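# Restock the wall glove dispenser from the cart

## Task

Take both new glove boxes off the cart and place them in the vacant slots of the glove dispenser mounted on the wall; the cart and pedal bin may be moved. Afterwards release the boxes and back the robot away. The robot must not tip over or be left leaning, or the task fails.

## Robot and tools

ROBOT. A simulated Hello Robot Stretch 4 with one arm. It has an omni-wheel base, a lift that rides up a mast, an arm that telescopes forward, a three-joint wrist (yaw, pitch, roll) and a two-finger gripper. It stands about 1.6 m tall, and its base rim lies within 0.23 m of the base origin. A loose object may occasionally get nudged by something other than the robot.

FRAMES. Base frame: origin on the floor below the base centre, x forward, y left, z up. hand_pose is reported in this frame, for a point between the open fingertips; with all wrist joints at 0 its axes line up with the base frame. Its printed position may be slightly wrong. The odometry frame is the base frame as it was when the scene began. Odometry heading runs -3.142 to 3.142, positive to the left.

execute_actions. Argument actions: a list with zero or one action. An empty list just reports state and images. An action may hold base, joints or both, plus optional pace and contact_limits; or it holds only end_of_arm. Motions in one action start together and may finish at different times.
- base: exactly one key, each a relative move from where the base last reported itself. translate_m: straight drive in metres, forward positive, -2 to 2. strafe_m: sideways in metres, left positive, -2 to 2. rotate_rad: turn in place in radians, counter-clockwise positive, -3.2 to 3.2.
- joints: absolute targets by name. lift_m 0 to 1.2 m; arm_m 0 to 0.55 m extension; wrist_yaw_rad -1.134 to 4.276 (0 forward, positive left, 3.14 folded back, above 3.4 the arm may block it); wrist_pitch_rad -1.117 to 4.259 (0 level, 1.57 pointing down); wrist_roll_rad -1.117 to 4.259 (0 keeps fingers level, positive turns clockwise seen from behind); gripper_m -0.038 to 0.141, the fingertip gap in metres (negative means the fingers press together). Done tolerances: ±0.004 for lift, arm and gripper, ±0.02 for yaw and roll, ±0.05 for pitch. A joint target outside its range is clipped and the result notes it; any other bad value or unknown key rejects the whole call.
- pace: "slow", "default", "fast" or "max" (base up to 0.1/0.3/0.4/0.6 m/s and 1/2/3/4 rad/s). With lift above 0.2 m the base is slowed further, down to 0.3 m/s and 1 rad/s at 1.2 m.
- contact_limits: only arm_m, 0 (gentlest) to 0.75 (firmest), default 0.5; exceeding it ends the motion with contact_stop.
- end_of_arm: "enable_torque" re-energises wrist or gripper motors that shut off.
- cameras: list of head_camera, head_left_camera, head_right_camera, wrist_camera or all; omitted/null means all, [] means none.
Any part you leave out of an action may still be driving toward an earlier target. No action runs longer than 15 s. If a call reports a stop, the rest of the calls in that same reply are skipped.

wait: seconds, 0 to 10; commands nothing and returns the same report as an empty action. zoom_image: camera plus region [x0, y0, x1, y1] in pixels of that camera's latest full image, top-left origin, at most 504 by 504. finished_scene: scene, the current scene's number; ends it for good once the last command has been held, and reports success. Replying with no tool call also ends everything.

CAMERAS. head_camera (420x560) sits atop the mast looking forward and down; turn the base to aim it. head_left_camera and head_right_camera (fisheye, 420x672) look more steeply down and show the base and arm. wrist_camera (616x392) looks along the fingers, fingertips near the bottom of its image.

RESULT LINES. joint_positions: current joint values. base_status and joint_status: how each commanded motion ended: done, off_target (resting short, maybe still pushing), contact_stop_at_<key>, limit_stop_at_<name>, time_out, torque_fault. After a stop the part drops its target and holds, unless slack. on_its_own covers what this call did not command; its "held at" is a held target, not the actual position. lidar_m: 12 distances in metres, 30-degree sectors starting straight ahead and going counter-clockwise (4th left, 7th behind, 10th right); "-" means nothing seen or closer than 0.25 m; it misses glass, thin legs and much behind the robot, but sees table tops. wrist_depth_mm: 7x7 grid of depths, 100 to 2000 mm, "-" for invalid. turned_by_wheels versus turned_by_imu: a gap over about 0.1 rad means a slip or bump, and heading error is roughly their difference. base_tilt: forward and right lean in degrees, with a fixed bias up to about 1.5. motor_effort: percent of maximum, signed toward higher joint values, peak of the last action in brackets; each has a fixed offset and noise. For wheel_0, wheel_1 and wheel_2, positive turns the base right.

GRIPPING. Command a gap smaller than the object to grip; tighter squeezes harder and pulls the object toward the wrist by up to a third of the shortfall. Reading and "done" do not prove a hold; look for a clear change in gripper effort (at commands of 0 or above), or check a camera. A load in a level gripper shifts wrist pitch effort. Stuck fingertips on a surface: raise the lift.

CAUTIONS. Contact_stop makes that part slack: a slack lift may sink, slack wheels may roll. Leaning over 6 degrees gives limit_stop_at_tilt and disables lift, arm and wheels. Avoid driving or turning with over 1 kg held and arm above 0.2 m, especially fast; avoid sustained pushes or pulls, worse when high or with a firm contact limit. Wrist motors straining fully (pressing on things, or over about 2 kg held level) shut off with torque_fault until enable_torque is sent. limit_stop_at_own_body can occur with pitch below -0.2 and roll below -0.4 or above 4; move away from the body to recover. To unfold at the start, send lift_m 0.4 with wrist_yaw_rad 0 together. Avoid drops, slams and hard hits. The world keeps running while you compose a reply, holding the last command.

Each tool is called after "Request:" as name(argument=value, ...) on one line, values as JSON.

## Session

Request:
execute_actions(actions=[])

Scene clock: 0.00 s.
base_odometry: x=+0.000 y=+0.000 heading=+0.000 (m, m, rad; odometry frame)
turned_by_wheels: +0.000 (rad since the last result)
turned_by_imu: +0.000 (rad since the last result)
base_tilt: forward=-0.9 right=+0.0 (deg)
lidar_m: 2.48 2.60 1.19 1.04 1.06 1.30 1.71 1.72 2.26 2.02 1.78 1.96
base_status: not commanded
joint_positions: lift_m=+0.134 arm_m=+0.001 wrist_yaw_rad=+3.138 wrist_pitch_rad=-0.001 wrist_roll_rad=-0.002 gripper_m=+0.057
joint_status: not commanded
motor_effort: lift_m=+19 arm_m=-1 wrist_yaw_rad=+0 wrist_pitch_rad=-8 wrist_roll_rad=+0 gripper_m=-4 wheel_0=+0 wheel_1=+0 wheel_2=+0 (%)
hand_pose: x=-0.1163 y=+0.0885 z=+0.3128 quat_wxyz=(+0.002, +0.000, -0.001, +1.000) (m; base frame)
wrist_depth_mm: - 145 249 - - - 1921 / - 111 144 - - - 1229 / - 115 143 - - - 1229 / - 132 167 - - - 1205 / 201 1808 1756 1983 - - 1255 / 220 1430 209 1336 195 1308 1182 / 218 854 798 135 842 788 842
pictures: head_camera, head_left_camera, head_right_camera, wrist_camera
Images, in order (width x height): head_camera 420x560, head_left_camera 420x672, head_right_camera 420x672, wrist_camera 616x392.

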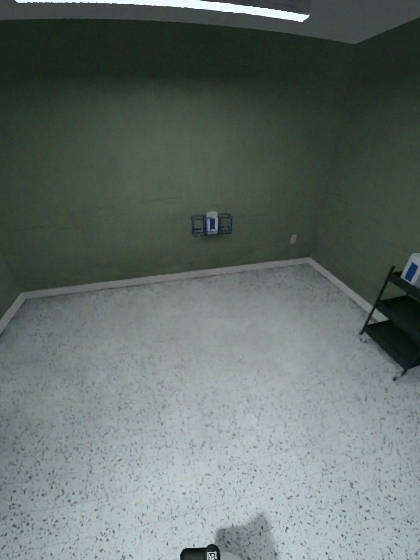

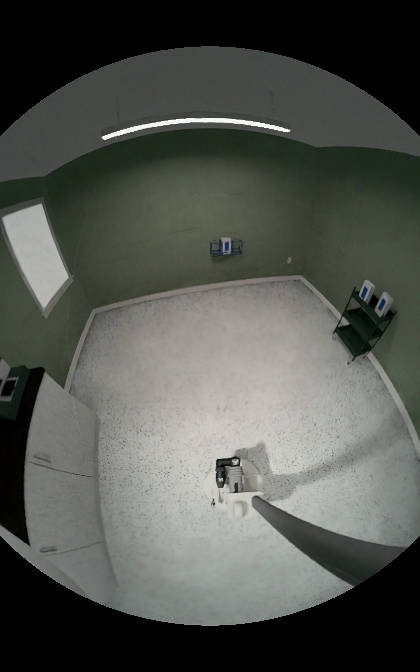

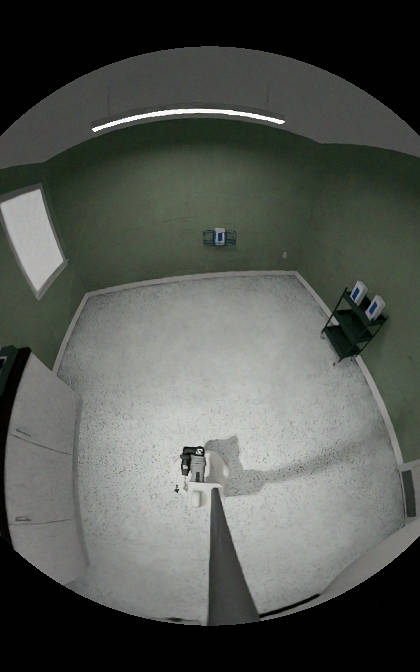

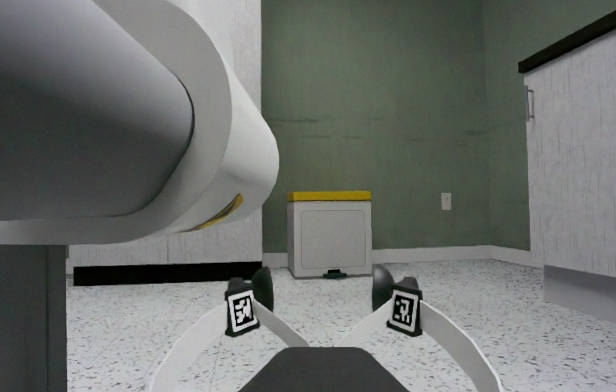

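Request:
execute_actions(actions=[{"base":{"rotate_rad":-1.2},"joints":{"lift_m":0.8,"wrist_yaw_rad":0,"gripper_m":0.141}}], cameras=["head_camera","wrist_camera"])

Scene clock: 5.03 s.
base_odometry: x=+0.000 y=+0.000 heading=-1.199 (m, m, rad; odometry frame)
turned_by_wheels: -1.199 (rad since the last result)
turned_by_imu: -1.185 (rad since the last result)
base_tilt: forward=-0.9 right=+0.0 (deg)
lidar_m: 1.76 1.77 2.49 2.57 2.08 1.05 1.05 1.19 1.72 1.71 2.39 2.06
base_status: done
joint_positions: lift_m=+0.800 arm_m=+0.001 wrist_yaw_rad=+0.000 wrist_pitch_rad=-0.001 wrist_roll_rad=-0.002 gripper_m=+0.141
joint_status: all done
motor_effort: lift_m=+22(26) arm_m=-1(1) wrist_yaw_rad=-1(8) wrist_pitch_rad=-8(7) wrist_roll_rad=+0(1) gripper_m=+2(5) wheel_0=+4(8) wheel_1=+4(9) wheel_2=+3(8) (%)
hand_pose: x=+0.4604 y=-0.0873 z=+0.9781 quat_wxyz=(+1.000, -0.001, +0.000, +0.000) (m; base frame)
wrist_depth_mm: - - 1921 1921 1921 1756 1618 / - - 1983 1921 1863 1708 1661 / - - 1983 1863 1756 1661 1618 / - - 1983 1921 1756 1708 1618 / - - 1983 1921 1808 1756 1618 / - 1661 219 1921 1756 211 1618 / - 1921 1921 141 1756 1708 1576
pictures: head_camera, wrist_camera
Images, in order (width x height): head_camera 420x560, wrist_camera 616x392.

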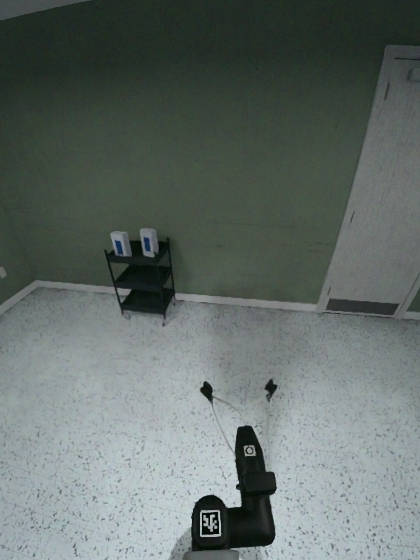

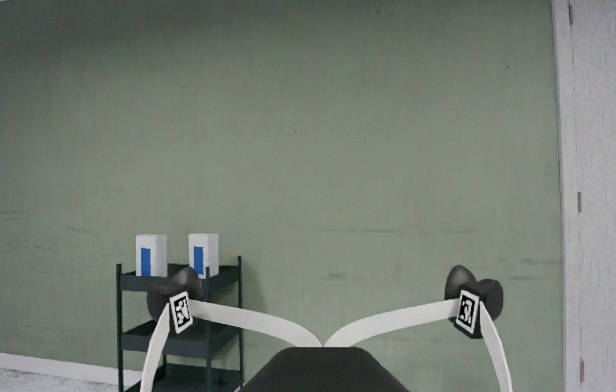

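Request:
execute_actions(actions=[{"base":{"rotate_rad":-0.25},"joints":{"lift_m":0.70},"pace":"fast"}], cameras=[])

Request:
execute_actions(actions=[{"base":{"translate_m":0.8},"pace":"fast"}], cameras=[])

Request:
execute_actions(actions=[{"base":{"strafe_m":0.9},"joints":{"arm_m":0.15},"pace":"fast"}], cameras=["head_camera","wrist_camera"])

Scene clock: 9.60 s.
base_odometry: x=+0.000 y=+0.000 heading=-1.448 (m, m, rad; odometry frame)
turned_by_wheels: -0.249 (rad since the last result)
turned_by_imu: -0.248 (rad since the last result)
base_tilt: forward=-0.8 right=+0.0 (deg)
lidar_m: 2.03 1.76 2.71 2.52 2.55 1.14 1.05 1.09 1.43 1.70 1.74 2.14
base_status: done
joint_positions: lift_m=+0.700 arm_m=+0.001 wrist_yaw_rad=+0.000 wrist_pitch_rad=-0.001 wrist_roll_rad=-0.002 gripper_m=+0.141
joint_status: all done
motor_effort: lift_m=+15(22) arm_m=-1(1) wrist_yaw_rad=+0(2) wrist_pitch_rad=-6(9) wrist_roll_rad=-1(1) gripper_m=-2(0) wheel_0=+4(8) wheel_1=+4(8) wheel_2=+3(8) (%)
hand_pose: x=+0.4603 y=-0.0874 z=+0.8788 quat_wxyz=(+1.000, -0.001, +0.000, +0.000) (m; base frame)
wrist_depth_mm: 1808 1863 1863 1921 1983 1863 1921 / 1808 1808 1863 1863 1921 1863 1921 / 1863 1863 1863 1808 1863 1863 1863 / 1863 1808 1756 1863 1921 1863 1921 / 1397 1863 1808 1921 1863 1863 1983 / 1756 1708 218 1863 1921 211 1921 / 1708 1756 1863 141 1863 1921 1863
pictures: none
No camera images: the call's "cameras" was empty. Leave "cameras" out to get every camera's image.

Scene clock: 12.97 s.
base_odometry: x=+0.098 y=-0.794 heading=-1.448 (m, m, rad; odometry frame)
turned_by_wheels: +0.000 (rad since the last result)
turned_by_imu: -0.003 (rad since the last result)
base_tilt: forward=-0.8 right=-0.1 (deg)
lidar_m: 1.21 1.12 1.12 2.51 2.71 1.99 1.86 1.91 1.76 1.66 1.84 1.33
base_status: done
joint_positions: lift_m=+0.700 arm_m=+0.001 wrist_yaw_rad=+0.000 wrist_pitch_rad=-0.001 wrist_roll_rad=-0.002 gripper_m=+0.141
joint_status: not commanded
motor_effort: lift_m=+15(15) arm_m=-1(1) wrist_yaw_rad=+0(0) wrist_pitch_rad=-4(9) wrist_roll_rad=+0(1) gripper_m=-3(2) wheel_0=+2(11) wheel_1=+2(8) wheel_2=+1(13) (%)
hand_pose: x=+0.4603 y=-0.0874 z=+0.8787 quat_wxyz=(+1.000, -0.001, +0.000, +0.000) (m; base frame)
wrist_depth_mm: 1042 1078 1060 1060 1078 1060 1078 / 1025 1042 1060 1025 1042 1078 1060 / 1025 1042 1042 1060 1078 1078 1042 / 1025 1042 1060 1060 1042 1078 1042 / 1008 1060 1042 1025 1042 1060 1025 / 1025 1042 218 1042 1042 209 1060 / 1008 1042 1042 141 1025 1042 1042
pictures: none
No camera images: the call's "cameras" was empty. Leave "cameras" out to get every camera's image.

Scene clock: 16.43 s.
base_odometry: x=+0.991 y=-0.684 heading=-1.448 (m, m, rad; odometry frame)
turned_by_wheels: +0.000 (rad since the last result)
turned_by_imu: -0.004 (rad since the last result)
base_tilt: forward=-0.9 right=+0.0 (deg)
lidar_m: 0.76 0.78 1.57 1.64 1.67 2.33 1.94 1.97 2.57 2.56 1.81 1.26
base_status: done
joint_positions: lift_m=+0.700 arm_m=+0.149 wrist_yaw_rad=+0.000 wrist_pitch_rad=-0.001 wrist_roll_rad=-0.002 gripper_m=+0.141
joint_status: all done
motor_effort: lift_m=+16(15) arm_m=+4(5) wrist_yaw_rad=-1(1) wrist_pitch_rad=-7(7) wrist_roll_rad=-1(0) gripper_m=-2(5) wheel_0=+1(17) wheel_1=-1(13) wheel_2=+0(0) (%)
hand_pose: x=+0.6086 y=-0.0874 z=+0.8787 quat_wxyz=(+1.000, -0.001, +0.000, +0.000) (m; base frame)
wrist_depth_mm: 820 831 866 831 842 854 854 / 831 842 842 842 866 854 866 / 820 820 842 842 831 842 866 / 831 842 831 842 842 854 854 / 449 831 554 831 842 854 831 / 445 462 219 741 842 208 842 / 445 462 554 141 842 831 842
pictures: head_camera, wrist_camera
Images, in order (width x height): head_camera 420x560, wrist_camera 616x392.

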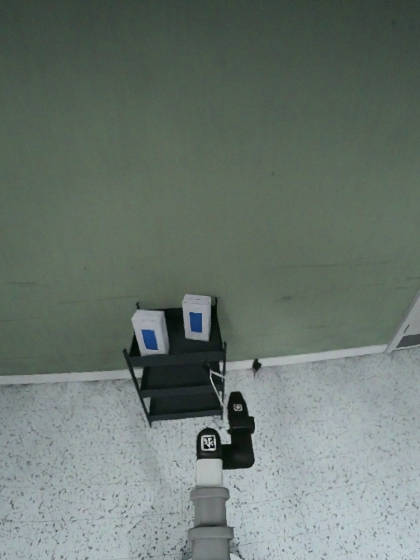

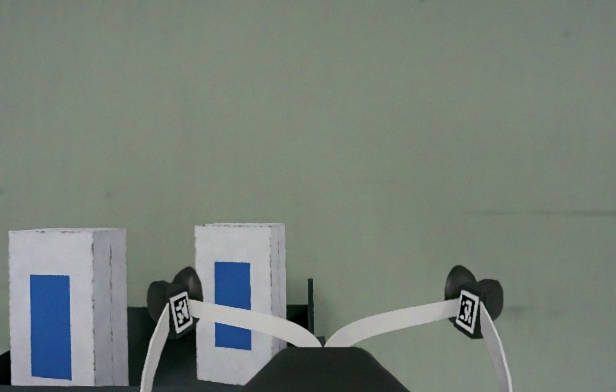

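Request:
execute_actions(actions=[{"base":{"strafe_m":0.13},"joints":{"lift_m":0.67,"arm_m":0.3}}], cameras=["wrist_camera"])

Scene clock: 21.87 s.
base_odometry: x=+1.120 y=-0.668 heading=-1.448 (m, m, rad; odometry frame)
turned_by_wheels: +0.000 (rad since the last result)
turned_by_imu: -0.002 (rad since the last result)
base_tilt: forward=-0.9 right=+0.0 (deg)
lidar_m: 0.74 0.79 1.58 1.50 1.55 2.16 1.97 1.98 2.56 2.71 1.77 0.80
base_status: done
joint_positions: lift_m=+0.670 arm_m=+0.299 wrist_yaw_rad=+0.000 wrist_pitch_rad=-0.001 wrist_roll_rad=-0.002 gripper_m=+0.141
joint_status: all done
motor_effort: lift_m=+15(16) arm_m=+5(6) wrist_yaw_rad=-1(1) wrist_pitch_rad=-9(7) wrist_roll_rad=+0(0) gripper_m=-1(1) wheel_0=-3(13) wheel_1=+1(11) wheel_2=+0(0) (%)
hand_pose: x=+0.7586 y=-0.0874 z=+0.8488 quat_wxyz=(+1.000, -0.001, +0.000, +0.000) (m; base frame)
wrist_depth_mm: 661 668 676 683 683 683 691 / 661 668 683 676 683 691 699 / 654 676 676 683 683 683 691 / 654 676 676 668 676 683 683 / 294 289 661 394 683 683 691 / 296 285 218 389 382 211 683 / 293 287 544 141 452 676 683
pictures: wrist_camera
Images, in order (width x height): wrist_camera 616x392.

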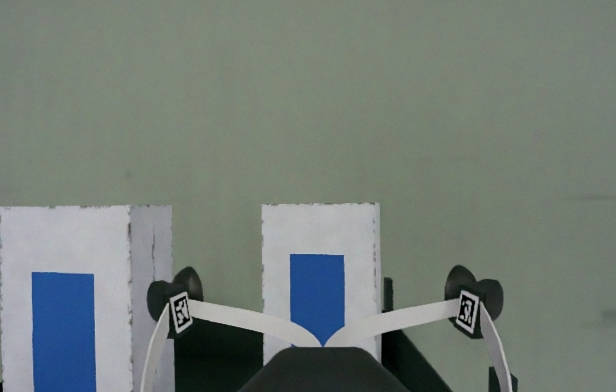

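Request:
execute_actions(actions=[{"joints":{"arm_m":0.515}}], cameras=["wrist_camera"])

Request:
execute_actions(actions=[{"joints":{"gripper_m":0.075}}], cameras=[])

Request:
execute_actions(actions=[{"joints":{"lift_m":0.85},"pace":"slow"}], cameras=["wrist_camera"])

Request:
execute_actions(actions=[{"base":{"translate_m":-0.1},"joints":{"arm_m":0.05},"pace":"slow"}], cameras=[])

Request:
execute_actions(actions=[{"base":{"rotate_rad":1.59},"pace":"slow"}], cameras=["wrist_camera","head_camera"])

Scene clock: 27.03 s.
base_odometry: x=+1.120 y=-0.668 heading=-1.448 (m, m, rad; odometry frame)
turned_by_wheels: +0.000 (rad since the last result)
turned_by_imu: -0.002 (rad since the last result)
base_tilt: forward=-0.9 right=+0.0 (deg)
lidar_m: 0.73 0.77 1.56 1.51 1.55 2.11 1.98 1.98 2.57 2.70 1.80 0.84
base_status: not commanded
joint_positions: lift_m=+0.670 arm_m=+0.514 wrist_yaw_rad=-0.001 wrist_pitch_rad=-0.001 wrist_roll_rad=-0.002 gripper_m=+0.141
joint_status: all done
motor_effort: lift_m=+15(15) arm_m=+5(5) wrist_yaw_rad=+2(2) wrist_pitch_rad=-8(7) wrist_roll_rad=+0(0) gripper_m=-3(0) wheel_0=-2(2) wheel_1=+2(1) wheel_2=+0(0) (%)
hand_pose: x=+0.9735 y=-0.0876 z=+0.8488 quat_wxyz=(+1.000, -0.001, +0.000, +0.000) (m; base frame)
wrist_depth_mm: 449 452 459 462 466 469 469 / 455 455 459 459 466 469 466 / 452 455 449 459 462 462 466 / 449 449 452 213 200 459 469 / 445 449 220 205 193 462 462 / 445 452 208 198 186 202 462 / 442 442 209 140 182 455 462
pictures: wrist_camera
Images, in order (width x height): wrist_camera 616x392.

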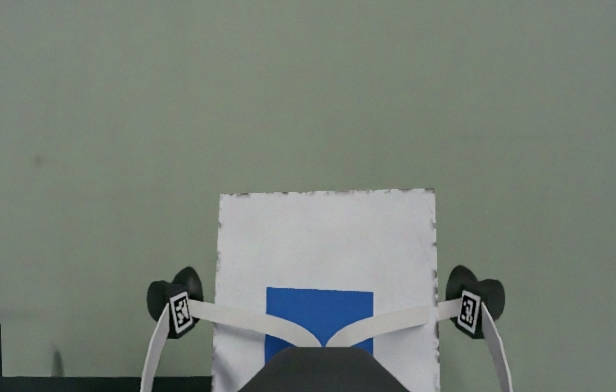

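Scene clock: 40.60 s.
base_odometry: x=+1.120 y=-0.668 heading=-1.448 (m, m, rad; odometry frame)
turned_by_wheels: +0.000 (rad since the last result)
turned_by_imu: -0.006 (rad since the last result)
base_tilt: forward=-0.9 right=+0.0 (deg)
lidar_m: 0.75 0.77 1.57 1.51 1.53 2.14 1.96 1.99 2.58 2.68 1.83 0.79
base_status: not commanded
joint_positions: lift_m=+0.670 arm_m=+0.515 wrist_yaw_rad=+0.000 wrist_pitch_rad=+0.000 wrist_roll_rad=-0.002 gripper_m=+0.076
joint_status: all done
motor_effort: lift_m=+15(15) arm_m=+3(5) wrist_yaw_rad=+0(4) wrist_pitch_rad=-8(11) wrist_roll_rad=+1(0) gripper_m=-27(25) wheel_0=-3(2) wheel_1=+1(1) wheel_2=+0(0) (%)
hand_pose: x=+0.9740 y=-0.0874 z=+0.8486 quat_wxyz=(+1.000, -0.001, +0.000, +0.000) (m; base frame)
wrist_depth_mm: 452 455 462 455 462 469 466 / 452 452 455 459 466 466 466 / 449 452 455 459 462 462 469 / 445 449 449 198 188 462 462 / 445 449 204 191 181 466 466 / 445 449 197 189 178 195 462 / 445 445 200 130 173 462 466
pictures: none
No camera images: the call's "cameras" was empty. Leave "cameras" out to get every camera's image.

Scene clock: 45.33 s.
base_odometry: x=+1.120 y=-0.668 heading=-1.448 (m, m, rad; odometry frame)
turned_by_wheels: +0.000 (rad since the last result)
turned_by_imu: -0.002 (rad since the last result)
base_tilt: forward=-0.8 right=+0.0 (deg)
lidar_m: 0.75 0.77 1.57 1.51 1.54 2.13 1.97 1.97 2.59 2.71 1.83 0.83
base_status: not commanded
joint_positions: lift_m=+0.850 arm_m=+0.515 wrist_yaw_rad=+0.000 wrist_pitch_rad=+0.005 wrist_roll_rad=-0.002 gripper_m=+0.076
joint_status: all done
on_its_own: wrist_pitch_rad is at rest, and its effort (-24) is outside its rest range (-23 to +23)
motor_effort: lift_m=+24(24) arm_m=+2(3) wrist_yaw_rad=+0(2) wrist_pitch_rad=-24(25) wrist_roll_rad=+0(0) gripper_m=-29(27) wheel_0=-2(2) wheel_1=+2(1) wheel_2=+0(0) (%)
hand_pose: x=+0.9740 y=-0.0875 z=+1.0262 quat_wxyz=(+1.000, -0.001, +0.003, +0.000) (m; base frame)
wrist_depth_mm: 452 452 459 455 466 466 469 / 449 452 452 459 462 462 466 / 445 452 452 455 459 466 469 / 449 449 452 200 190 462 466 / 442 449 206 193 183 459 466 / 442 445 197 189 179 197 462 / 442 445 198 130 172 459 459
pictures: wrist_camera
Images, in order (width x height): wrist_camera 616x392.

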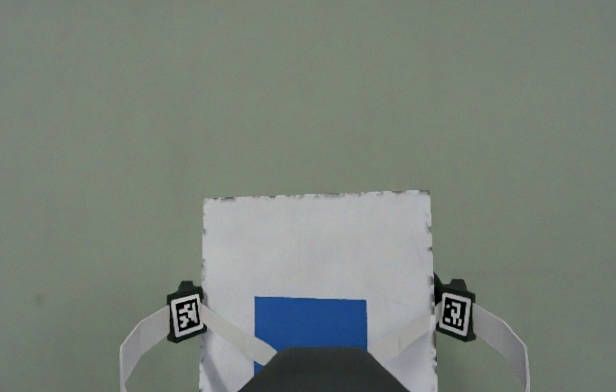

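Scene clock: 51.27 s.
base_odometry: x=+1.108 y=-0.569 heading=-1.449 (m, m, rad; odometry frame)
turned_by_wheels: -0.001 (rad since the last result)
turned_by_imu: -0.003 (rad since the last result)
base_tilt: forward=-0.9 right=+0.0 (deg)
lidar_m: 0.41 0.86 1.69 1.49 1.53 2.15 1.88 1.88 2.46 2.67 1.97 0.45
base_status: done
joint_positions: lift_m=+0.850 arm_m=+0.051 wrist_yaw_rad=+0.000 wrist_pitch_rad=+0.005 wrist_roll_rad=-0.002 gripper_m=+0.076
joint_status: all done
on_its_own: wrist_pitch_rad is at rest, and its effort (-28) is outside its rest range (-23 to +23)
motor_effort: lift_m=+24(25) arm_m=-5(3) wrist_yaw_rad=+0(1) wrist_pitch_rad=-28(27) wrist_roll_rad=-1(0) gripper_m=-27(26) wheel_0=-5(5) wheel_1=-5(6) wheel_2=+3(9) (%)
hand_pose: x=+0.5102 y=-0.0874 z=+1.0262 quat_wxyz=(+1.000, -0.001, +0.003, +0.000) (m; base frame)
wrist_depth_mm: 1025 1025 1008 1042 1060 1042 1042 / 1042 1025 1025 1025 1042 1042 1078 / 1008 1025 1042 1042 1042 1025 1060 / 1008 1008 1025 201 191 1042 1042 / 991 1008 206 193 184 1025 1060 / 1008 1008 197 190 179 196 1042 / 991 1008 198 131 172 1042 1042
pictures: none
No camera images: the call's "cameras" was empty. Leave "cameras" out to get every camera's image.

Scene clock: 54.13 s.
base_odometry: x=+1.108 y=-0.569 heading=+0.141 (m, m, rad; odometry frame)
turned_by_wheels: +1.589 (rad since the last result)
turned_by_imu: +1.567 (rad since the last result)
base_tilt: forward=-0.9 right=+0.0 (deg)
lidar_m: 0.44 1.56 2.17 1.83 1.86 2.50 2.71 1.95 1.35 0.83 1.28 0.47
base_status: done
joint_positions: lift_m=+0.850 arm_m=+0.051 wrist_yaw_rad=+0.000 wrist_pitch_rad=+0.005 wrist_roll_rad=-0.002 gripper_m=+0.076
joint_status: not commanded
on_its_own: wrist_pitch_rad is at rest, and its effort (-24) is outside its rest range (-23 to +23)
motor_effort: lift_m=+24(25) arm_m=-3(5) wrist_yaw_rad=-2(3) wrist_pitch_rad=-24(26) wrist_roll_rad=+0(1) gripper_m=-28(26) wheel_0=-4(11) wheel_1=-4(9) wheel_2=-3(7) (%)
hand_pose: x=+0.5100 y=-0.0873 z=+1.0262 quat_wxyz=(+1.000, -0.001, +0.003, +0.000) (m; base frame)
wrist_depth_mm: 1308 1336 1397 1366 1366 1397 1397 / 1397 1366 1336 1366 1366 1366 1366 / 1336 1336 1366 1366 1397 1397 1366 / 1308 1336 1366 200 191 1366 1366 / 1336 1336 205 193 183 1430 1366 / 1366 1397 197 189 179 196 1397 / 1336 1430 198 131 172 1366 1397
pictures: head_camera, wrist_camera
Images, in order (width x height): head_camera 420x560, wrist_camera 616x392.

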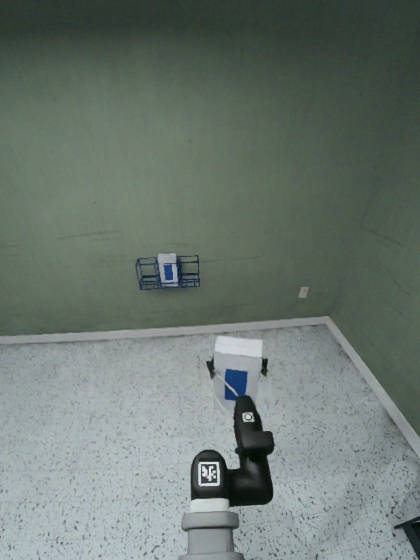

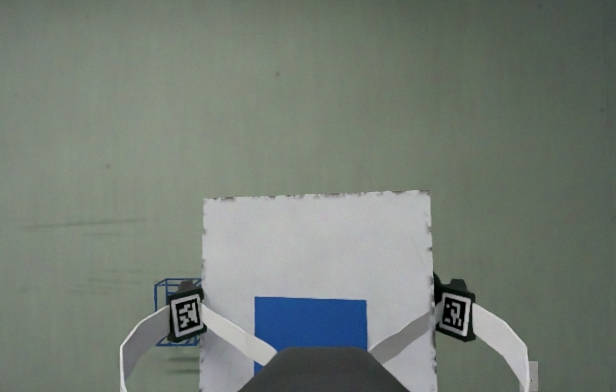

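Request:
execute_actions(actions=[{"base":{"strafe_m":0.15},"joints":{"wrist_yaw_rad":0.2,"wrist_roll_rad":0.035,"wrist_pitch_rad":-0.1},"pace":"slow"}], cameras=[])

Request:
execute_actions(actions=[{"base":{"translate_m":0.78},"joints":{"arm_m":0.2}}], cameras=["wrist_camera","head_camera"])

Request:
zoom_image(camera="head_camera", region=[130, 270, 290, 410])

Scene clock: 62.00 s.
base_odometry: x=+1.087 y=-0.420 heading=+0.141 (m, m, rad; odometry frame)
turned_by_wheels: +0.000 (rad since the last result)
turned_by_imu: -0.003 (rad since the last result)
base_tilt: forward=-0.9 right=+0.0 (deg)
lidar_m: 0.46 1.61 2.17 1.73 1.71 2.31 2.70 2.16 1.51 0.99 1.46 1.70
base_status: done
joint_positions: lift_m=+0.850 arm_m=+0.051 wrist_yaw_rad=+0.200 wrist_pitch_rad=-0.092 wrist_roll_rad=+0.035 gripper_m=+0.076
joint_status: all done
on_its_own: wrist_pitch_rad is at rest, and its effort (-27) is outside its rest range (-23 to +23)
motor_effort: lift_m=+24(24) arm_m=-3(3) wrist_yaw_rad=-1(8) wrist_pitch_rad=-27(32) wrist_roll_rad=+2(3) gripper_m=-24(26) wheel_0=-4(6) wheel_1=+5(9) wheel_2=+0(2) (%)
hand_pose: x=+0.5204 y=-0.0286 z=+1.0541 quat_wxyz=(+0.994, +0.022, -0.044, +0.101) (m; base frame)
wrist_depth_mm: 1708 1618 1499 1430 1397 1308 1281 / 1661 1576 1499 1397 1397 1281 1229 / 1618 1576 1464 1397 1308 1281 1205 / 1618 1499 1397 202 191 1281 1182 / 1661 1499 206 193 185 1255 1182 / 1537 1430 196 190 179 196 1182 / 1499 1397 198 131 171 1205 1160
pictures: none
No camera images: the call's "cameras" was empty. Leave "cameras" out to get every camera's image.

Scene clock: 66.07 s.
base_odometry: x=+1.859 y=-0.311 heading=+0.141 (m, m, rad; odometry frame)
turned_by_wheels: +0.000 (rad since the last result)
turned_by_imu: -0.003 (rad since the last result)
base_tilt: forward=-0.8 right=+0.0 (deg)
lidar_m: 0.61 0.72 1.13 2.30 2.01 2.35 3.62 2.12 1.15 1.36 1.25 0.85
base_status: done
joint_positions: lift_m=+0.850 arm_m=+0.199 wrist_yaw_rad=+0.200 wrist_pitch_rad=-0.092 wrist_roll_rad=+0.035 gripper_m=+0.076
joint_status: all done
on_its_own: wrist_pitch_rad is at rest, and its effort (-24) is outside its rest range (-23 to +23)
motor_effort: lift_m=+24(24) arm_m=+4(7) wrist_yaw_rad=+0(1) wrist_pitch_rad=-24(26) wrist_roll_rad=+1(1) gripper_m=-21(26) wheel_0=+3(11) wheel_1=+4(6) wheel_2=-1(11) (%)
hand_pose: x=+0.6691 y=-0.0286 z=+1.0542 quat_wxyz=(+0.994, +0.022, -0.044, +0.101) (m; base frame)
wrist_depth_mm: 504 480 455 430 410 392 377 / 496 477 449 424 407 392 375 / 484 459 445 418 402 382 368 / 477 449 424 202 191 377 362 / 466 449 206 193 184 373 357 / 459 436 197 189 179 196 351 / 452 430 198 130 171 359 349
pictures: head_camera, wrist_camera
Images, in order (width x height): head_camera 420x560, wrist_camera 616x392.

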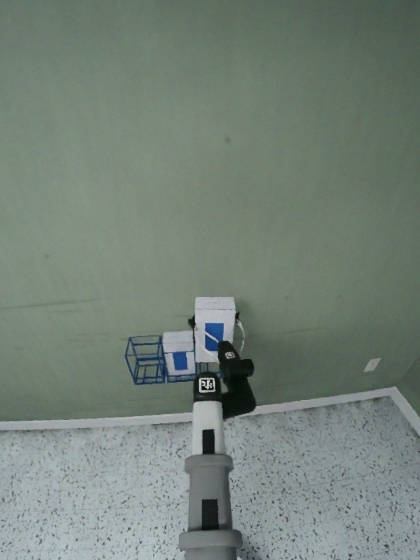

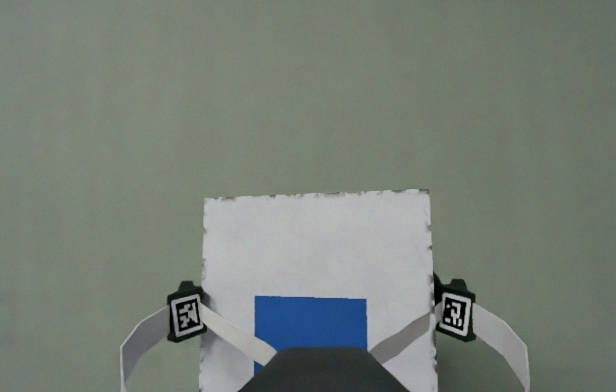

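Region (130, 270, 290, 410) of head_camera's 420x560 image, scaled by 3.150, with more detail than that image has; it fills the top 441 rows of this view, and the rest is white.

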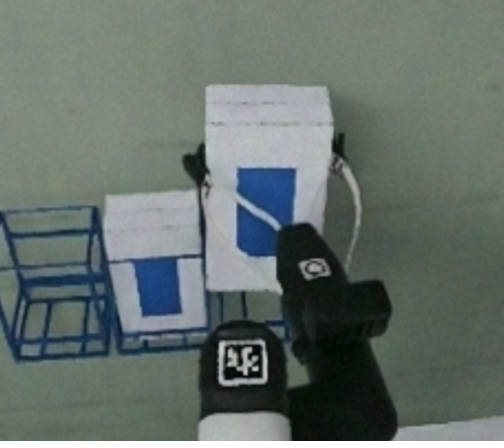

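Request:
execute_actions(actions=[{"joints":{"arm_m":0.33},"pace":"slow"}], cameras=["head_camera","wrist_camera"])

Request:
zoom_image(camera="head_camera", region=[110,180,310,400])

Scene clock: 76.20 s.
base_odometry: x=+1.859 y=-0.311 heading=+0.141 (m, m, rad; odometry frame)
turned_by_wheels: +0.000 (rad since the last result)
turned_by_imu: -0.002 (rad since the last result)
base_tilt: forward=-0.8 right=+0.0 (deg)
lidar_m: 0.70 0.74 1.14 2.31 2.03 2.37 3.64 2.08 1.14 1.37 1.25 0.87
base_status: not commanded
joint_positions: lift_m=+0.850 arm_m=+0.329 wrist_yaw_rad=+0.200 wrist_pitch_rad=-0.092 wrist_roll_rad=+0.035 gripper_m=+0.076
joint_status: all done
on_its_own: wrist_pitch_rad is at rest, and its effort (-25) is outside its rest range (-23 to +23)
motor_effort: lift_m=+24(24) arm_m=+5(5) wrist_yaw_rad=+0(1) wrist_pitch_rad=-25(26) wrist_roll_rad=+1(2) gripper_m=-26(28) wheel_0=+3(3) wheel_1=+3(3) wheel_2=-1(1) (%)
hand_pose: x=+0.7990 y=-0.0286 z=+1.0542 quat_wxyz=(+0.994, +0.022, -0.044, +0.101) (m; base frame)
wrist_depth_mm: 340 324 307 293 279 266 256 / 332 317 300 286 273 262 253 / 329 312 296 281 270 258 250 / 320 304 287 202 191 254 247 / 315 300 207 194 183 252 242 / 309 294 198 190 178 196 238 / 306 286 198 131 172 243 236
pictures: head_camera, wrist_camera
Images, in order (width x height): head_camera 420x560, wrist_camera 616x392.

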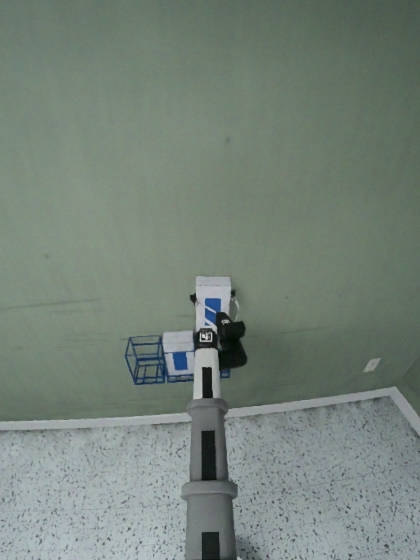

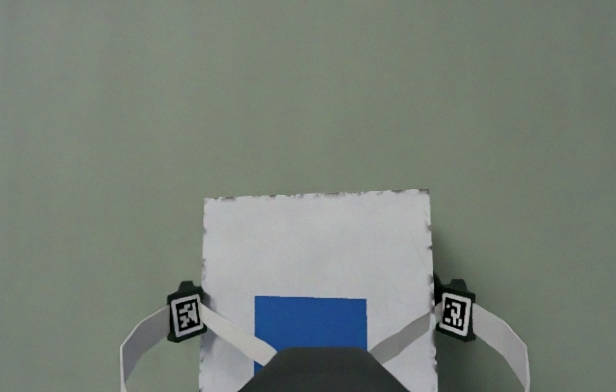

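Region (110, 180, 310, 400) of head_camera's 420x560 image, scaled by 2.291, with more detail than that image has; it fills the left 458 columns of this view, and the rest is white.

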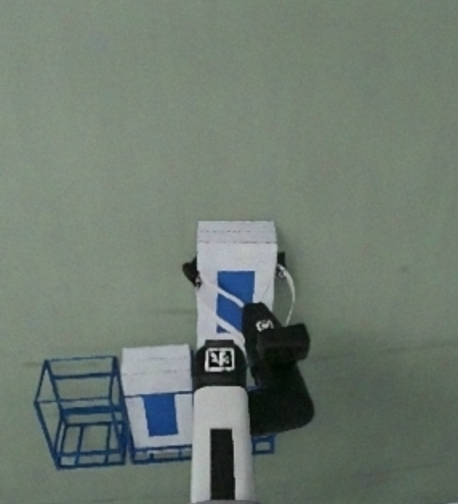

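Request:
execute_actions(actions=[{"joints":{"arm_m":0.34,"lift_m":0.77},"pace":"slow"}], cameras=["head_camera","wrist_camera"])

Request:
zoom_image(camera="head_camera", region=[110,180,310,400])

Scene clock: 79.60 s.
base_odometry: x=+1.859 y=-0.311 heading=+0.141 (m, m, rad; odometry frame)
turned_by_wheels: +0.000 (rad since the last result)
turned_by_imu: -0.001 (rad since the last result)
base_tilt: forward=-0.9 right=+0.0 (deg)
lidar_m: 0.71 0.73 1.11 2.31 2.04 2.34 3.60 2.10 1.12 1.36 1.27 0.84
base_status: not commanded
joint_positions: lift_m=+0.770 arm_m=+0.339 wrist_yaw_rad=+0.198 wrist_pitch_rad=-0.103 wrist_roll_rad=+0.036 gripper_m=+0.076
joint_status: all done
motor_effort: lift_m=+12(25) arm_m=+5(5) wrist_yaw_rad=+4(4) wrist_pitch_rad=+7(23) wrist_roll_rad=-3(3) gripper_m=-25(27) wheel_0=+3(3) wheel_1=+3(3) wheel_2=-1(1) (%)
hand_pose: x=+0.8086 y=-0.0291 z=+0.9784 quat_wxyz=(+0.994, +0.023, -0.049, +0.100) (m; base frame)
wrist_depth_mm: 332 315 301 285 272 260 251 / 325 309 296 279 268 257 248 / 320 301 286 274 263 252 243 / 312 296 279 203 192 247 240 / 304 290 207 193 183 242 235 / 297 286 196 189 179 195 229 / 291 274 197 131 171 235 228
pictures: head_camera, wrist_camera
Images, in order (width x height): head_camera 420x560, wrist_camera 616x392.

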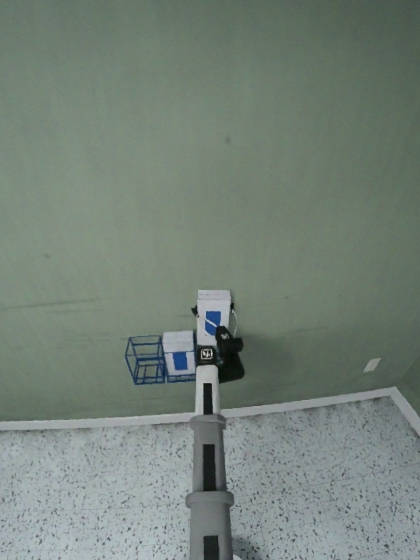

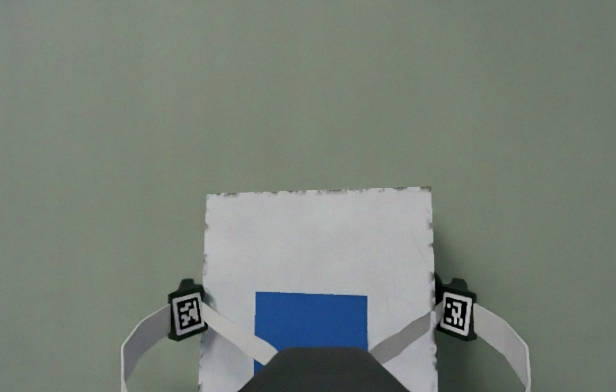

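Region (110, 180, 310, 400) of head_camera's 420x560 image, scaled by 2.291, with more detail than that image has; it fills the left 458 columns of this view, and the rest is white.

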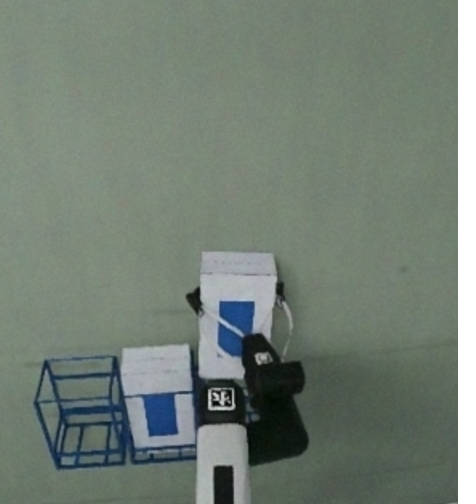

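Request:
execute_actions(actions=[{"joints":{"lift_m":0.81,"arm_m":0.34},"pace":"slow"}], cameras=[])

Request:
execute_actions(actions=[{"joints":{"arm_m":0.36,"wrist_pitch_rad":-0.13},"pace":"slow"}], cameras=[])

Request:
execute_actions(actions=[{"joints":{"lift_m":0.765},"pace":"slow"}], cameras=["wrist_camera","head_left_camera"])

Scene clock: 83.27 s.
base_odometry: x=+1.859 y=-0.311 heading=+0.141 (m, m, rad; odometry frame)
turned_by_wheels: +0.000 (rad since the last result)
turned_by_imu: -0.001 (rad since the last result)
base_tilt: forward=-0.9 right=+0.0 (deg)
lidar_m: 0.68 0.74 1.10 2.34 2.05 2.35 3.61 2.12 1.13 1.37 1.26 0.85
base_status: not commanded
joint_positions: lift_m=+0.809 arm_m=+0.339 wrist_yaw_rad=+0.200 wrist_pitch_rad=-0.092 wrist_roll_rad=+0.035 gripper_m=+0.076
joint_status: all done
motor_effort: lift_m=+25(28) arm_m=+5(6) wrist_yaw_rad=+1(4) wrist_pitch_rad=-23(26) wrist_roll_rad=-1(4) gripper_m=-24(29) wheel_0=+3(3) wheel_1=+3(3) wheel_2=-1(1) (%)
hand_pose: x=+0.8090 y=-0.0287 z=+1.0141 quat_wxyz=(+0.994, +0.022, -0.044, +0.100) (m; base frame)
wrist_depth_mm: 329 309 294 281 267 257 248 / 320 304 290 274 265 252 245 / 315 300 285 271 259 249 241 / 309 296 278 201 191 246 236 / 307 289 206 193 183 242 234 / 298 285 196 190 179 196 229 / 294 278 198 131 171 236 226
pictures: none
No camera images: the call's "cameras" was empty. Leave "cameras" out to get every camera's image.

Scene clock: 84.43 s.
base_odometry: x=+1.859 y=-0.311 heading=+0.140 (m, m, rad; odometry frame)
turned_by_wheels: -0.001 (rad since the last result)
turned_by_imu: -0.001 (rad since the last result)
base_tilt: forward=-0.9 right=+0.0 (deg)
lidar_m: 0.71 0.75 1.12 2.31 2.03 2.33 3.63 2.11 1.14 1.36 1.25 0.86
base_status: not commanded
joint_positions: lift_m=+0.810 arm_m=+0.357 wrist_yaw_rad=+0.190 wrist_pitch_rad=-0.125 wrist_roll_rad=+0.035 gripper_m=+0.075
joint_status: all done
on_its_own: wrist_yaw_rad is at rest, and its effort (+29) is outside its rest range (-13 to +13)
motor_effort: lift_m=+24(24) arm_m=+17(15) wrist_yaw_rad=+29(29) wrist_pitch_rad=-13(30) wrist_roll_rad=-1(0) gripper_m=-16(22) wheel_0=+3(3) wheel_1=+3(3) wheel_2=-14(14) (%)
hand_pose: x=+0.8256 y=-0.0318 z=+1.0238 quat_wxyz=(+0.993, +0.023, -0.061, +0.096) (m; base frame)
wrist_depth_mm: 315 300 283 272 259 250 241 / 307 293 281 268 254 245 237 / 300 287 272 259 249 240 232 / 293 281 264 191 184 235 229 / 287 273 194 185 177 229 223 / 279 267 187 180 173 191 218 / 273 258 185 128 168 221 216
pictures: none
No camera images: the call's "cameras" was empty. Leave "cameras" out to get every camera's image.

Scene clock: 85.67 s.
base_odometry: x=+1.859 y=-0.311 heading=+0.140 (m, m, rad; odometry frame)
turned_by_wheels: +0.000 (rad since the last result)
turned_by_imu: +0.001 (rad since the last result)
base_tilt: forward=-1.0 right=+0.1 (deg)
lidar_m: 0.72 0.72 1.11 2.30 2.03 2.36 3.62 2.12 1.14 1.36 1.27 0.87
base_status: not commanded
joint_positions: lift_m=+0.766 arm_m=+0.358 wrist_yaw_rad=+0.191 wrist_pitch_rad=-0.150 wrist_roll_rad=+0.034 gripper_m=+0.075
joint_status: all done
on_its_own: wrist_yaw_rad is at rest, and its effort (+27) is outside its rest range (-13 to +13); wrist_pitch_rad is at rest, and its effort (+57) is outside its rest range (-23 to +23)
motor_effort: lift_m=+9(21) arm_m=+14(17) wrist_yaw_rad=+27(29) wrist_pitch_rad=+57(66) wrist_roll_rad=+4(4) gripper_m=-17(19) wheel_0=+3(3) wheel_1=+4(3) wheel_2=-13(13) (%)
hand_pose: x=+0.8252 y=-0.0318 z=+0.9870 quat_wxyz=(+0.992, +0.024, -0.073, +0.096) (m; base frame)
wrist_depth_mm: 329 312 297 282 270 258 249 / 320 304 287 274 263 251 242 / 307 291 279 267 255 245 236 / 296 283 270 193 185 238 231 / 287 276 195 186 179 233 224 / 281 267 189 181 174 189 219 / 273 256 185 129 167 220 215
pictures: head_left_camera, wrist_camera
Images, in order (width x height): head_left_camera 420x672, wrist_camera 616x392.

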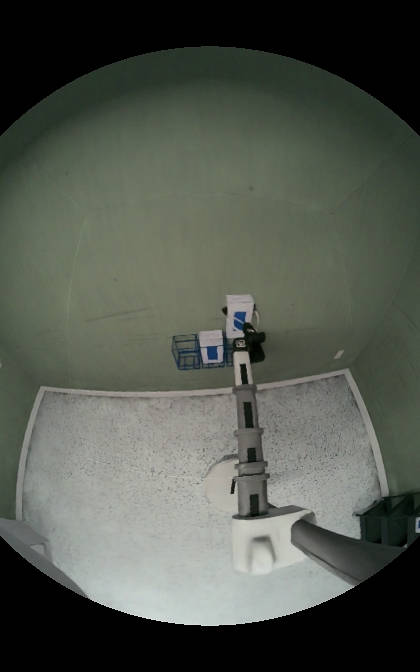

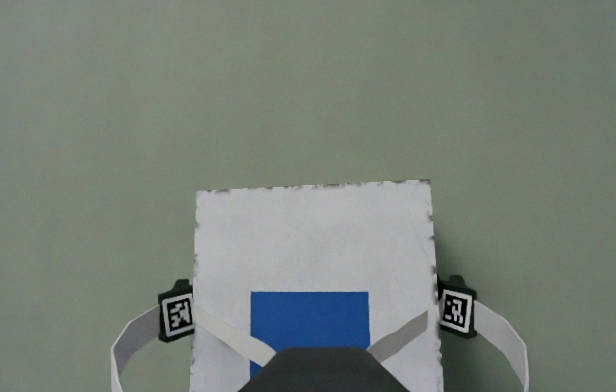

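Request:
execute_actions(actions=[{"joints":{"lift_m":0.815,"arm_m":0.34},"pace":"slow"}], cameras=[])

Request:
execute_actions(actions=[{"joints":{"arm_m":0.2,"wrist_pitch_rad":-0.1,"wrist_yaw_rad":0.2}}], cameras=[])

Request:
execute_actions(actions=[{"joints":{"lift_m":0.68}}], cameras=["wrist_camera","head_right_camera","head_camera"])

Scene clock: 89.73 s.
base_odometry: x=+1.859 y=-0.311 heading=+0.141 (m, m, rad; odometry frame)
turned_by_wheels: +0.001 (rad since the last result)
turned_by_imu: -0.001 (rad since the last result)
base_tilt: forward=-0.9 right=+0.0 (deg)
lidar_m: 0.71 0.75 1.11 2.31 2.04 2.31 3.62 2.06 1.14 1.37 1.26 0.87
base_status: not commanded
joint_positions: lift_m=+0.815 arm_m=+0.341 wrist_yaw_rad=+0.200 wrist_pitch_rad=-0.122 wrist_roll_rad=+0.035 gripper_m=+0.076
joint_status: all done
on_its_own: wrist_pitch_rad is at rest, and its effort (-26) is outside its rest range (-23 to +23)
motor_effort: lift_m=+24(27) arm_m=-4(14) wrist_yaw_rad=+0(27) wrist_pitch_rad=-26(57) wrist_roll_rad=+1(3) gripper_m=-22(28) wheel_0=+3(3) wheel_1=+3(4) wheel_2=-3(13) (%)
hand_pose: x=+0.8097 y=-0.0288 z=+1.0278 quat_wxyz=(+0.993, +0.023, -0.059, +0.101) (m; base frame)
wrist_depth_mm: 336 319 303 287 273 260 251 / 325 309 296 282 267 256 249 / 320 303 287 276 263 251 242 / 310 297 281 196 187 245 238 / 306 291 200 190 181 241 234 / 298 282 193 186 177 196 230 / 290 274 193 131 170 232 225
pictures: none
No camera images: the call's "cameras" was empty. Leave "cameras" out to get every camera's image.

Scene clock: 91.20 s.
base_odometry: x=+1.859 y=-0.311 heading=+0.141 (m, m, rad; odometry frame)
turned_by_wheels: +0.000 (rad since the last result)
turned_by_imu: -0.001 (rad since the last result)
base_tilt: forward=-0.8 right=+0.0 (deg)
lidar_m: 0.61 0.73 1.12 2.31 2.03 2.35 3.63 2.08 1.14 1.34 1.23 0.85
base_status: not commanded
joint_positions: lift_m=+0.815 arm_m=+0.201 wrist_yaw_rad=+0.200 wrist_pitch_rad=-0.092 wrist_roll_rad=+0.035 gripper_m=+0.076
joint_status: all done
on_its_own: wrist_pitch_rad is at rest, and its effort (-24) is outside its rest range (-23 to +23)
motor_effort: lift_m=+24(24) arm_m=-4(5) wrist_yaw_rad=+0(0) wrist_pitch_rad=-24(27) wrist_roll_rad=+2(0) gripper_m=-24(26) wheel_0=+3(3) wheel_1=+4(3) wheel_2=-3(3) (%)
hand_pose: x=+0.6706 y=-0.0286 z=+1.0192 quat_wxyz=(+0.994, +0.022, -0.044, +0.100) (m; base frame)
wrist_depth_mm: 504 477 455 430 410 392 375 / 496 469 442 424 402 384 375 / 480 455 439 421 402 382 366 / 477 455 427 197 187 375 362 / 466 442 201 189 180 373 355 / 462 439 193 186 177 196 353 / 452 427 192 131 171 362 347
pictures: none
No camera images: the call's "cameras" was empty. Leave "cameras" out to get every camera's image.

Scene clock: 92.83 s.
base_odometry: x=+1.859 y=-0.311 heading=+0.141 (m, m, rad; odometry frame)
turned_by_wheels: +0.000 (rad since the last result)
turned_by_imu: -0.001 (rad since the last result)
base_tilt: forward=-0.9 right=+0.0 (deg)
lidar_m: 0.59 0.75 1.10 2.32 2.04 2.37 3.62 2.09 1.15 1.37 1.27 0.89
base_status: not commanded
joint_positions: lift_m=+0.680 arm_m=+0.201 wrist_yaw_rad=+0.200 wrist_pitch_rad=-0.092 wrist_roll_rad=+0.035 gripper_m=+0.076
joint_status: all done
on_its_own: wrist_pitch_rad is at rest, and its effort (-26) is outside its rest range (-23 to +23)
motor_effort: lift_m=+16(21) arm_m=-4(4) wrist_yaw_rad=+0(0) wrist_pitch_rad=-26(24) wrist_roll_rad=+0(1) gripper_m=-24(23) wheel_0=+3(2) wheel_1=+3(3) wheel_2=-3(3) (%)
hand_pose: x=+0.6706 y=-0.0286 z=+0.8848 quat_wxyz=(+0.994, +0.022, -0.044, +0.100) (m; base frame)
wrist_depth_mm: 500 477 455 430 410 392 377 / 488 469 442 421 404 387 373 / 488 459 439 415 402 382 368 / 477 452 430 196 187 377 362 / 466 439 200 190 180 370 357 / 455 439 193 186 176 197 349 / 449 329 193 131 171 359 349
pictures: head_camera, head_right_camera, wrist_camera
Images, in order (width x height): head_camera 420x560, head_right_camera 420x672, wrist_camera 616x392.

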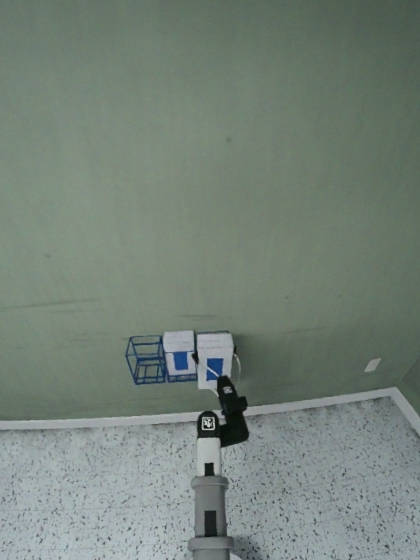

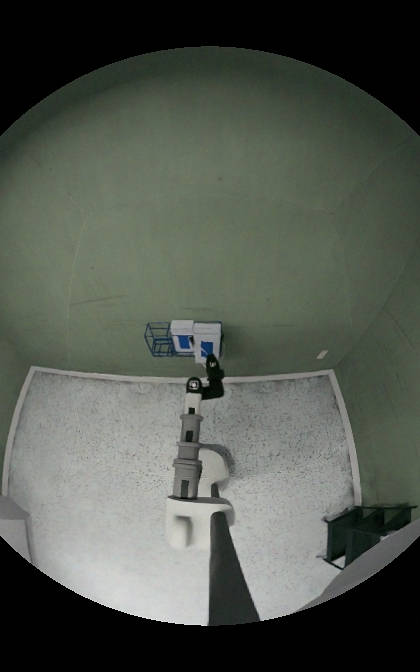

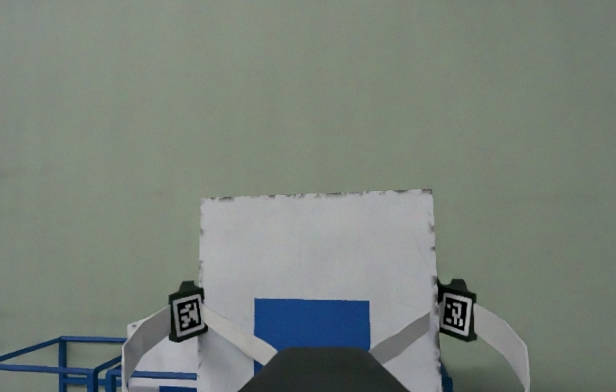

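Request:
zoom_image(camera="head_camera", region=[120,310,270,410])

Region (120, 310, 270, 410) of head_camera's 420x560 image, scaled by 3.360, with more detail than that image has.

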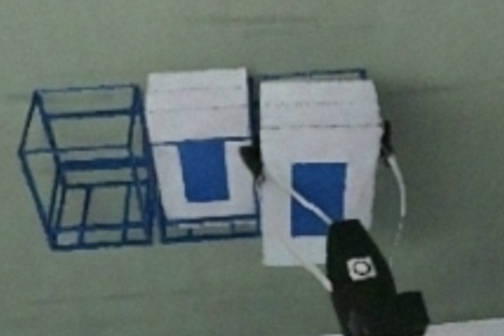

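Request:
execute_actions(actions=[{"base":{"strafe_m":0.009},"joints":{"lift_m":0.82}}], cameras=[])

Request:
execute_actions(actions=[{"joints":{"arm_m":0.345}}], cameras=[])

Request:
execute_actions(actions=[{"joints":{"lift_m":0.77},"pace":"slow"}], cameras=["wrist_camera"])

Scene clock: 100.70 s.
base_odometry: x=+1.858 y=-0.302 heading=+0.141 (m, m, rad; odometry frame)
turned_by_wheels: +0.000 (rad since the last result)
turned_by_imu: -0.002 (rad since the last result)
base_tilt: forward=-0.9 right=+0.0 (deg)
lidar_m: 0.59 0.74 1.10 2.30 1.99 2.34 3.60 2.12 1.14 1.39 1.26 0.87
base_status: done
joint_positions: lift_m=+0.820 arm_m=+0.201 wrist_yaw_rad=+0.200 wrist_pitch_rad=-0.092 wrist_roll_rad=+0.035 gripper_m=+0.076
joint_status: all done
on_its_own: wrist_pitch_rad is at rest, and its effort (-24) is outside its rest range (-23 to +23)
motor_effort: lift_m=+24(26) arm_m=-4(4) wrist_yaw_rad=+0(2) wrist_pitch_rad=-24(26) wrist_roll_rad=+2(1) gripper_m=-21(23) wheel_0=-4(8) wheel_1=+3(11) wheel_2=+0(2) (%)
hand_pose: x=+0.6706 y=-0.0286 z=+1.0242 quat_wxyz=(+0.994, +0.022, -0.044, +0.100) (m; base frame)
wrist_depth_mm: 508 477 452 430 410 397 377 / 504 466 442 424 404 384 370 / 488 462 436 415 399 384 368 / 480 455 433 196 187 375 359 / 466 442 200 190 179 370 355 / 459 436 192 186 177 196 351 / 452 427 192 131 170 359 345
pictures: none
No camera images: the call's "cameras" was empty. Leave "cameras" out to get every camera's image.

Scene clock: 102.20 s.
base_odometry: x=+1.858 y=-0.302 heading=+0.141 (m, m, rad; odometry frame)
turned_by_wheels: +0.000 (rad since the last result)
turned_by_imu: -0.001 (rad since the last result)
base_tilt: forward=-0.8 right=+0.0 (deg)
lidar_m: 0.69 0.73 1.09 2.30 2.03 2.34 3.61 2.11 1.14 1.37 1.24 0.87
base_status: not commanded
joint_positions: lift_m=+0.820 arm_m=+0.344 wrist_yaw_rad=+0.200 wrist_pitch_rad=-0.092 wrist_roll_rad=+0.035 gripper_m=+0.076
joint_status: all done
motor_effort: lift_m=+24(24) arm_m=+5(5) wrist_yaw_rad=+0(0) wrist_pitch_rad=-22(24) wrist_roll_rad=+0(1) gripper_m=-25(26) wheel_0=-4(4) wheel_1=+3(3) wheel_2=+0(0) (%)
hand_pose: x=+0.8140 y=-0.0286 z=+1.0242 quat_wxyz=(+0.994, +0.022, -0.044, +0.101) (m; base frame)
wrist_depth_mm: 320 306 291 274 265 251 242 / 315 298 283 270 258 247 239 / 309 293 279 268 253 243 236 / 303 289 273 196 187 240 233 / 298 283 200 190 180 237 229 / 294 279 193 186 177 196 225 / 289 272 192 131 170 229 222
pictures: none
No camera images: the call's "cameras" was empty. Leave "cameras" out to get every camera's image.

Scene clock: 103.50 s.
base_odometry: x=+1.858 y=-0.302 heading=+0.141 (m, m, rad; odometry frame)
turned_by_wheels: +0.000 (rad since the last result)
turned_by_imu: -0.001 (rad since the last result)
base_tilt: forward=-0.9 right=+0.0 (deg)
lidar_m: 0.71 0.74 1.12 2.30 2.03 2.34 3.60 2.11 1.16 1.38 1.24 0.86
base_status: not commanded
joint_positions: lift_m=+0.771 arm_m=+0.344 wrist_yaw_rad=+0.199 wrist_pitch_rad=-0.104 wrist_roll_rad=+0.036 gripper_m=+0.076
joint_status: all done
motor_effort: lift_m=+12(25) arm_m=+5(5) wrist_yaw_rad=+3(3) wrist_pitch_rad=+9(25) wrist_roll_rad=-3(3) gripper_m=-24(26) wheel_0=-4(4) wheel_1=+3(3) wheel_2=+0(0) (%)
hand_pose: x=+0.8136 y=-0.0291 z=+0.9787 quat_wxyz=(+0.993, +0.023, -0.050, +0.100) (m; base frame)
wrist_depth_mm: 325 309 294 281 267 254 246 / 320 303 287 276 263 250 242 / 312 298 282 268 257 246 237 / 306 290 276 196 186 241 235 / 297 285 201 190 181 238 229 / 293 279 192 186 177 191 225 / 287 271 192 131 170 229 222
pictures: wrist_camera
Images, in order (width x height): wrist_camera 616x392.

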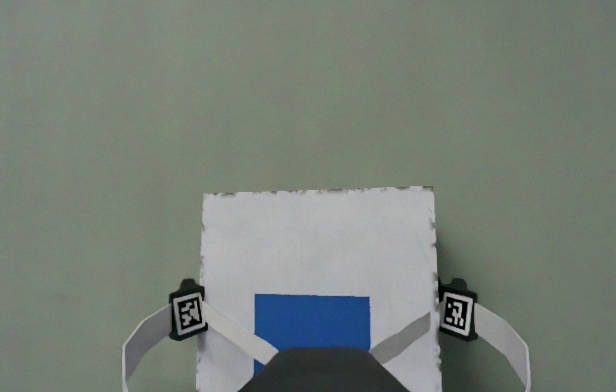

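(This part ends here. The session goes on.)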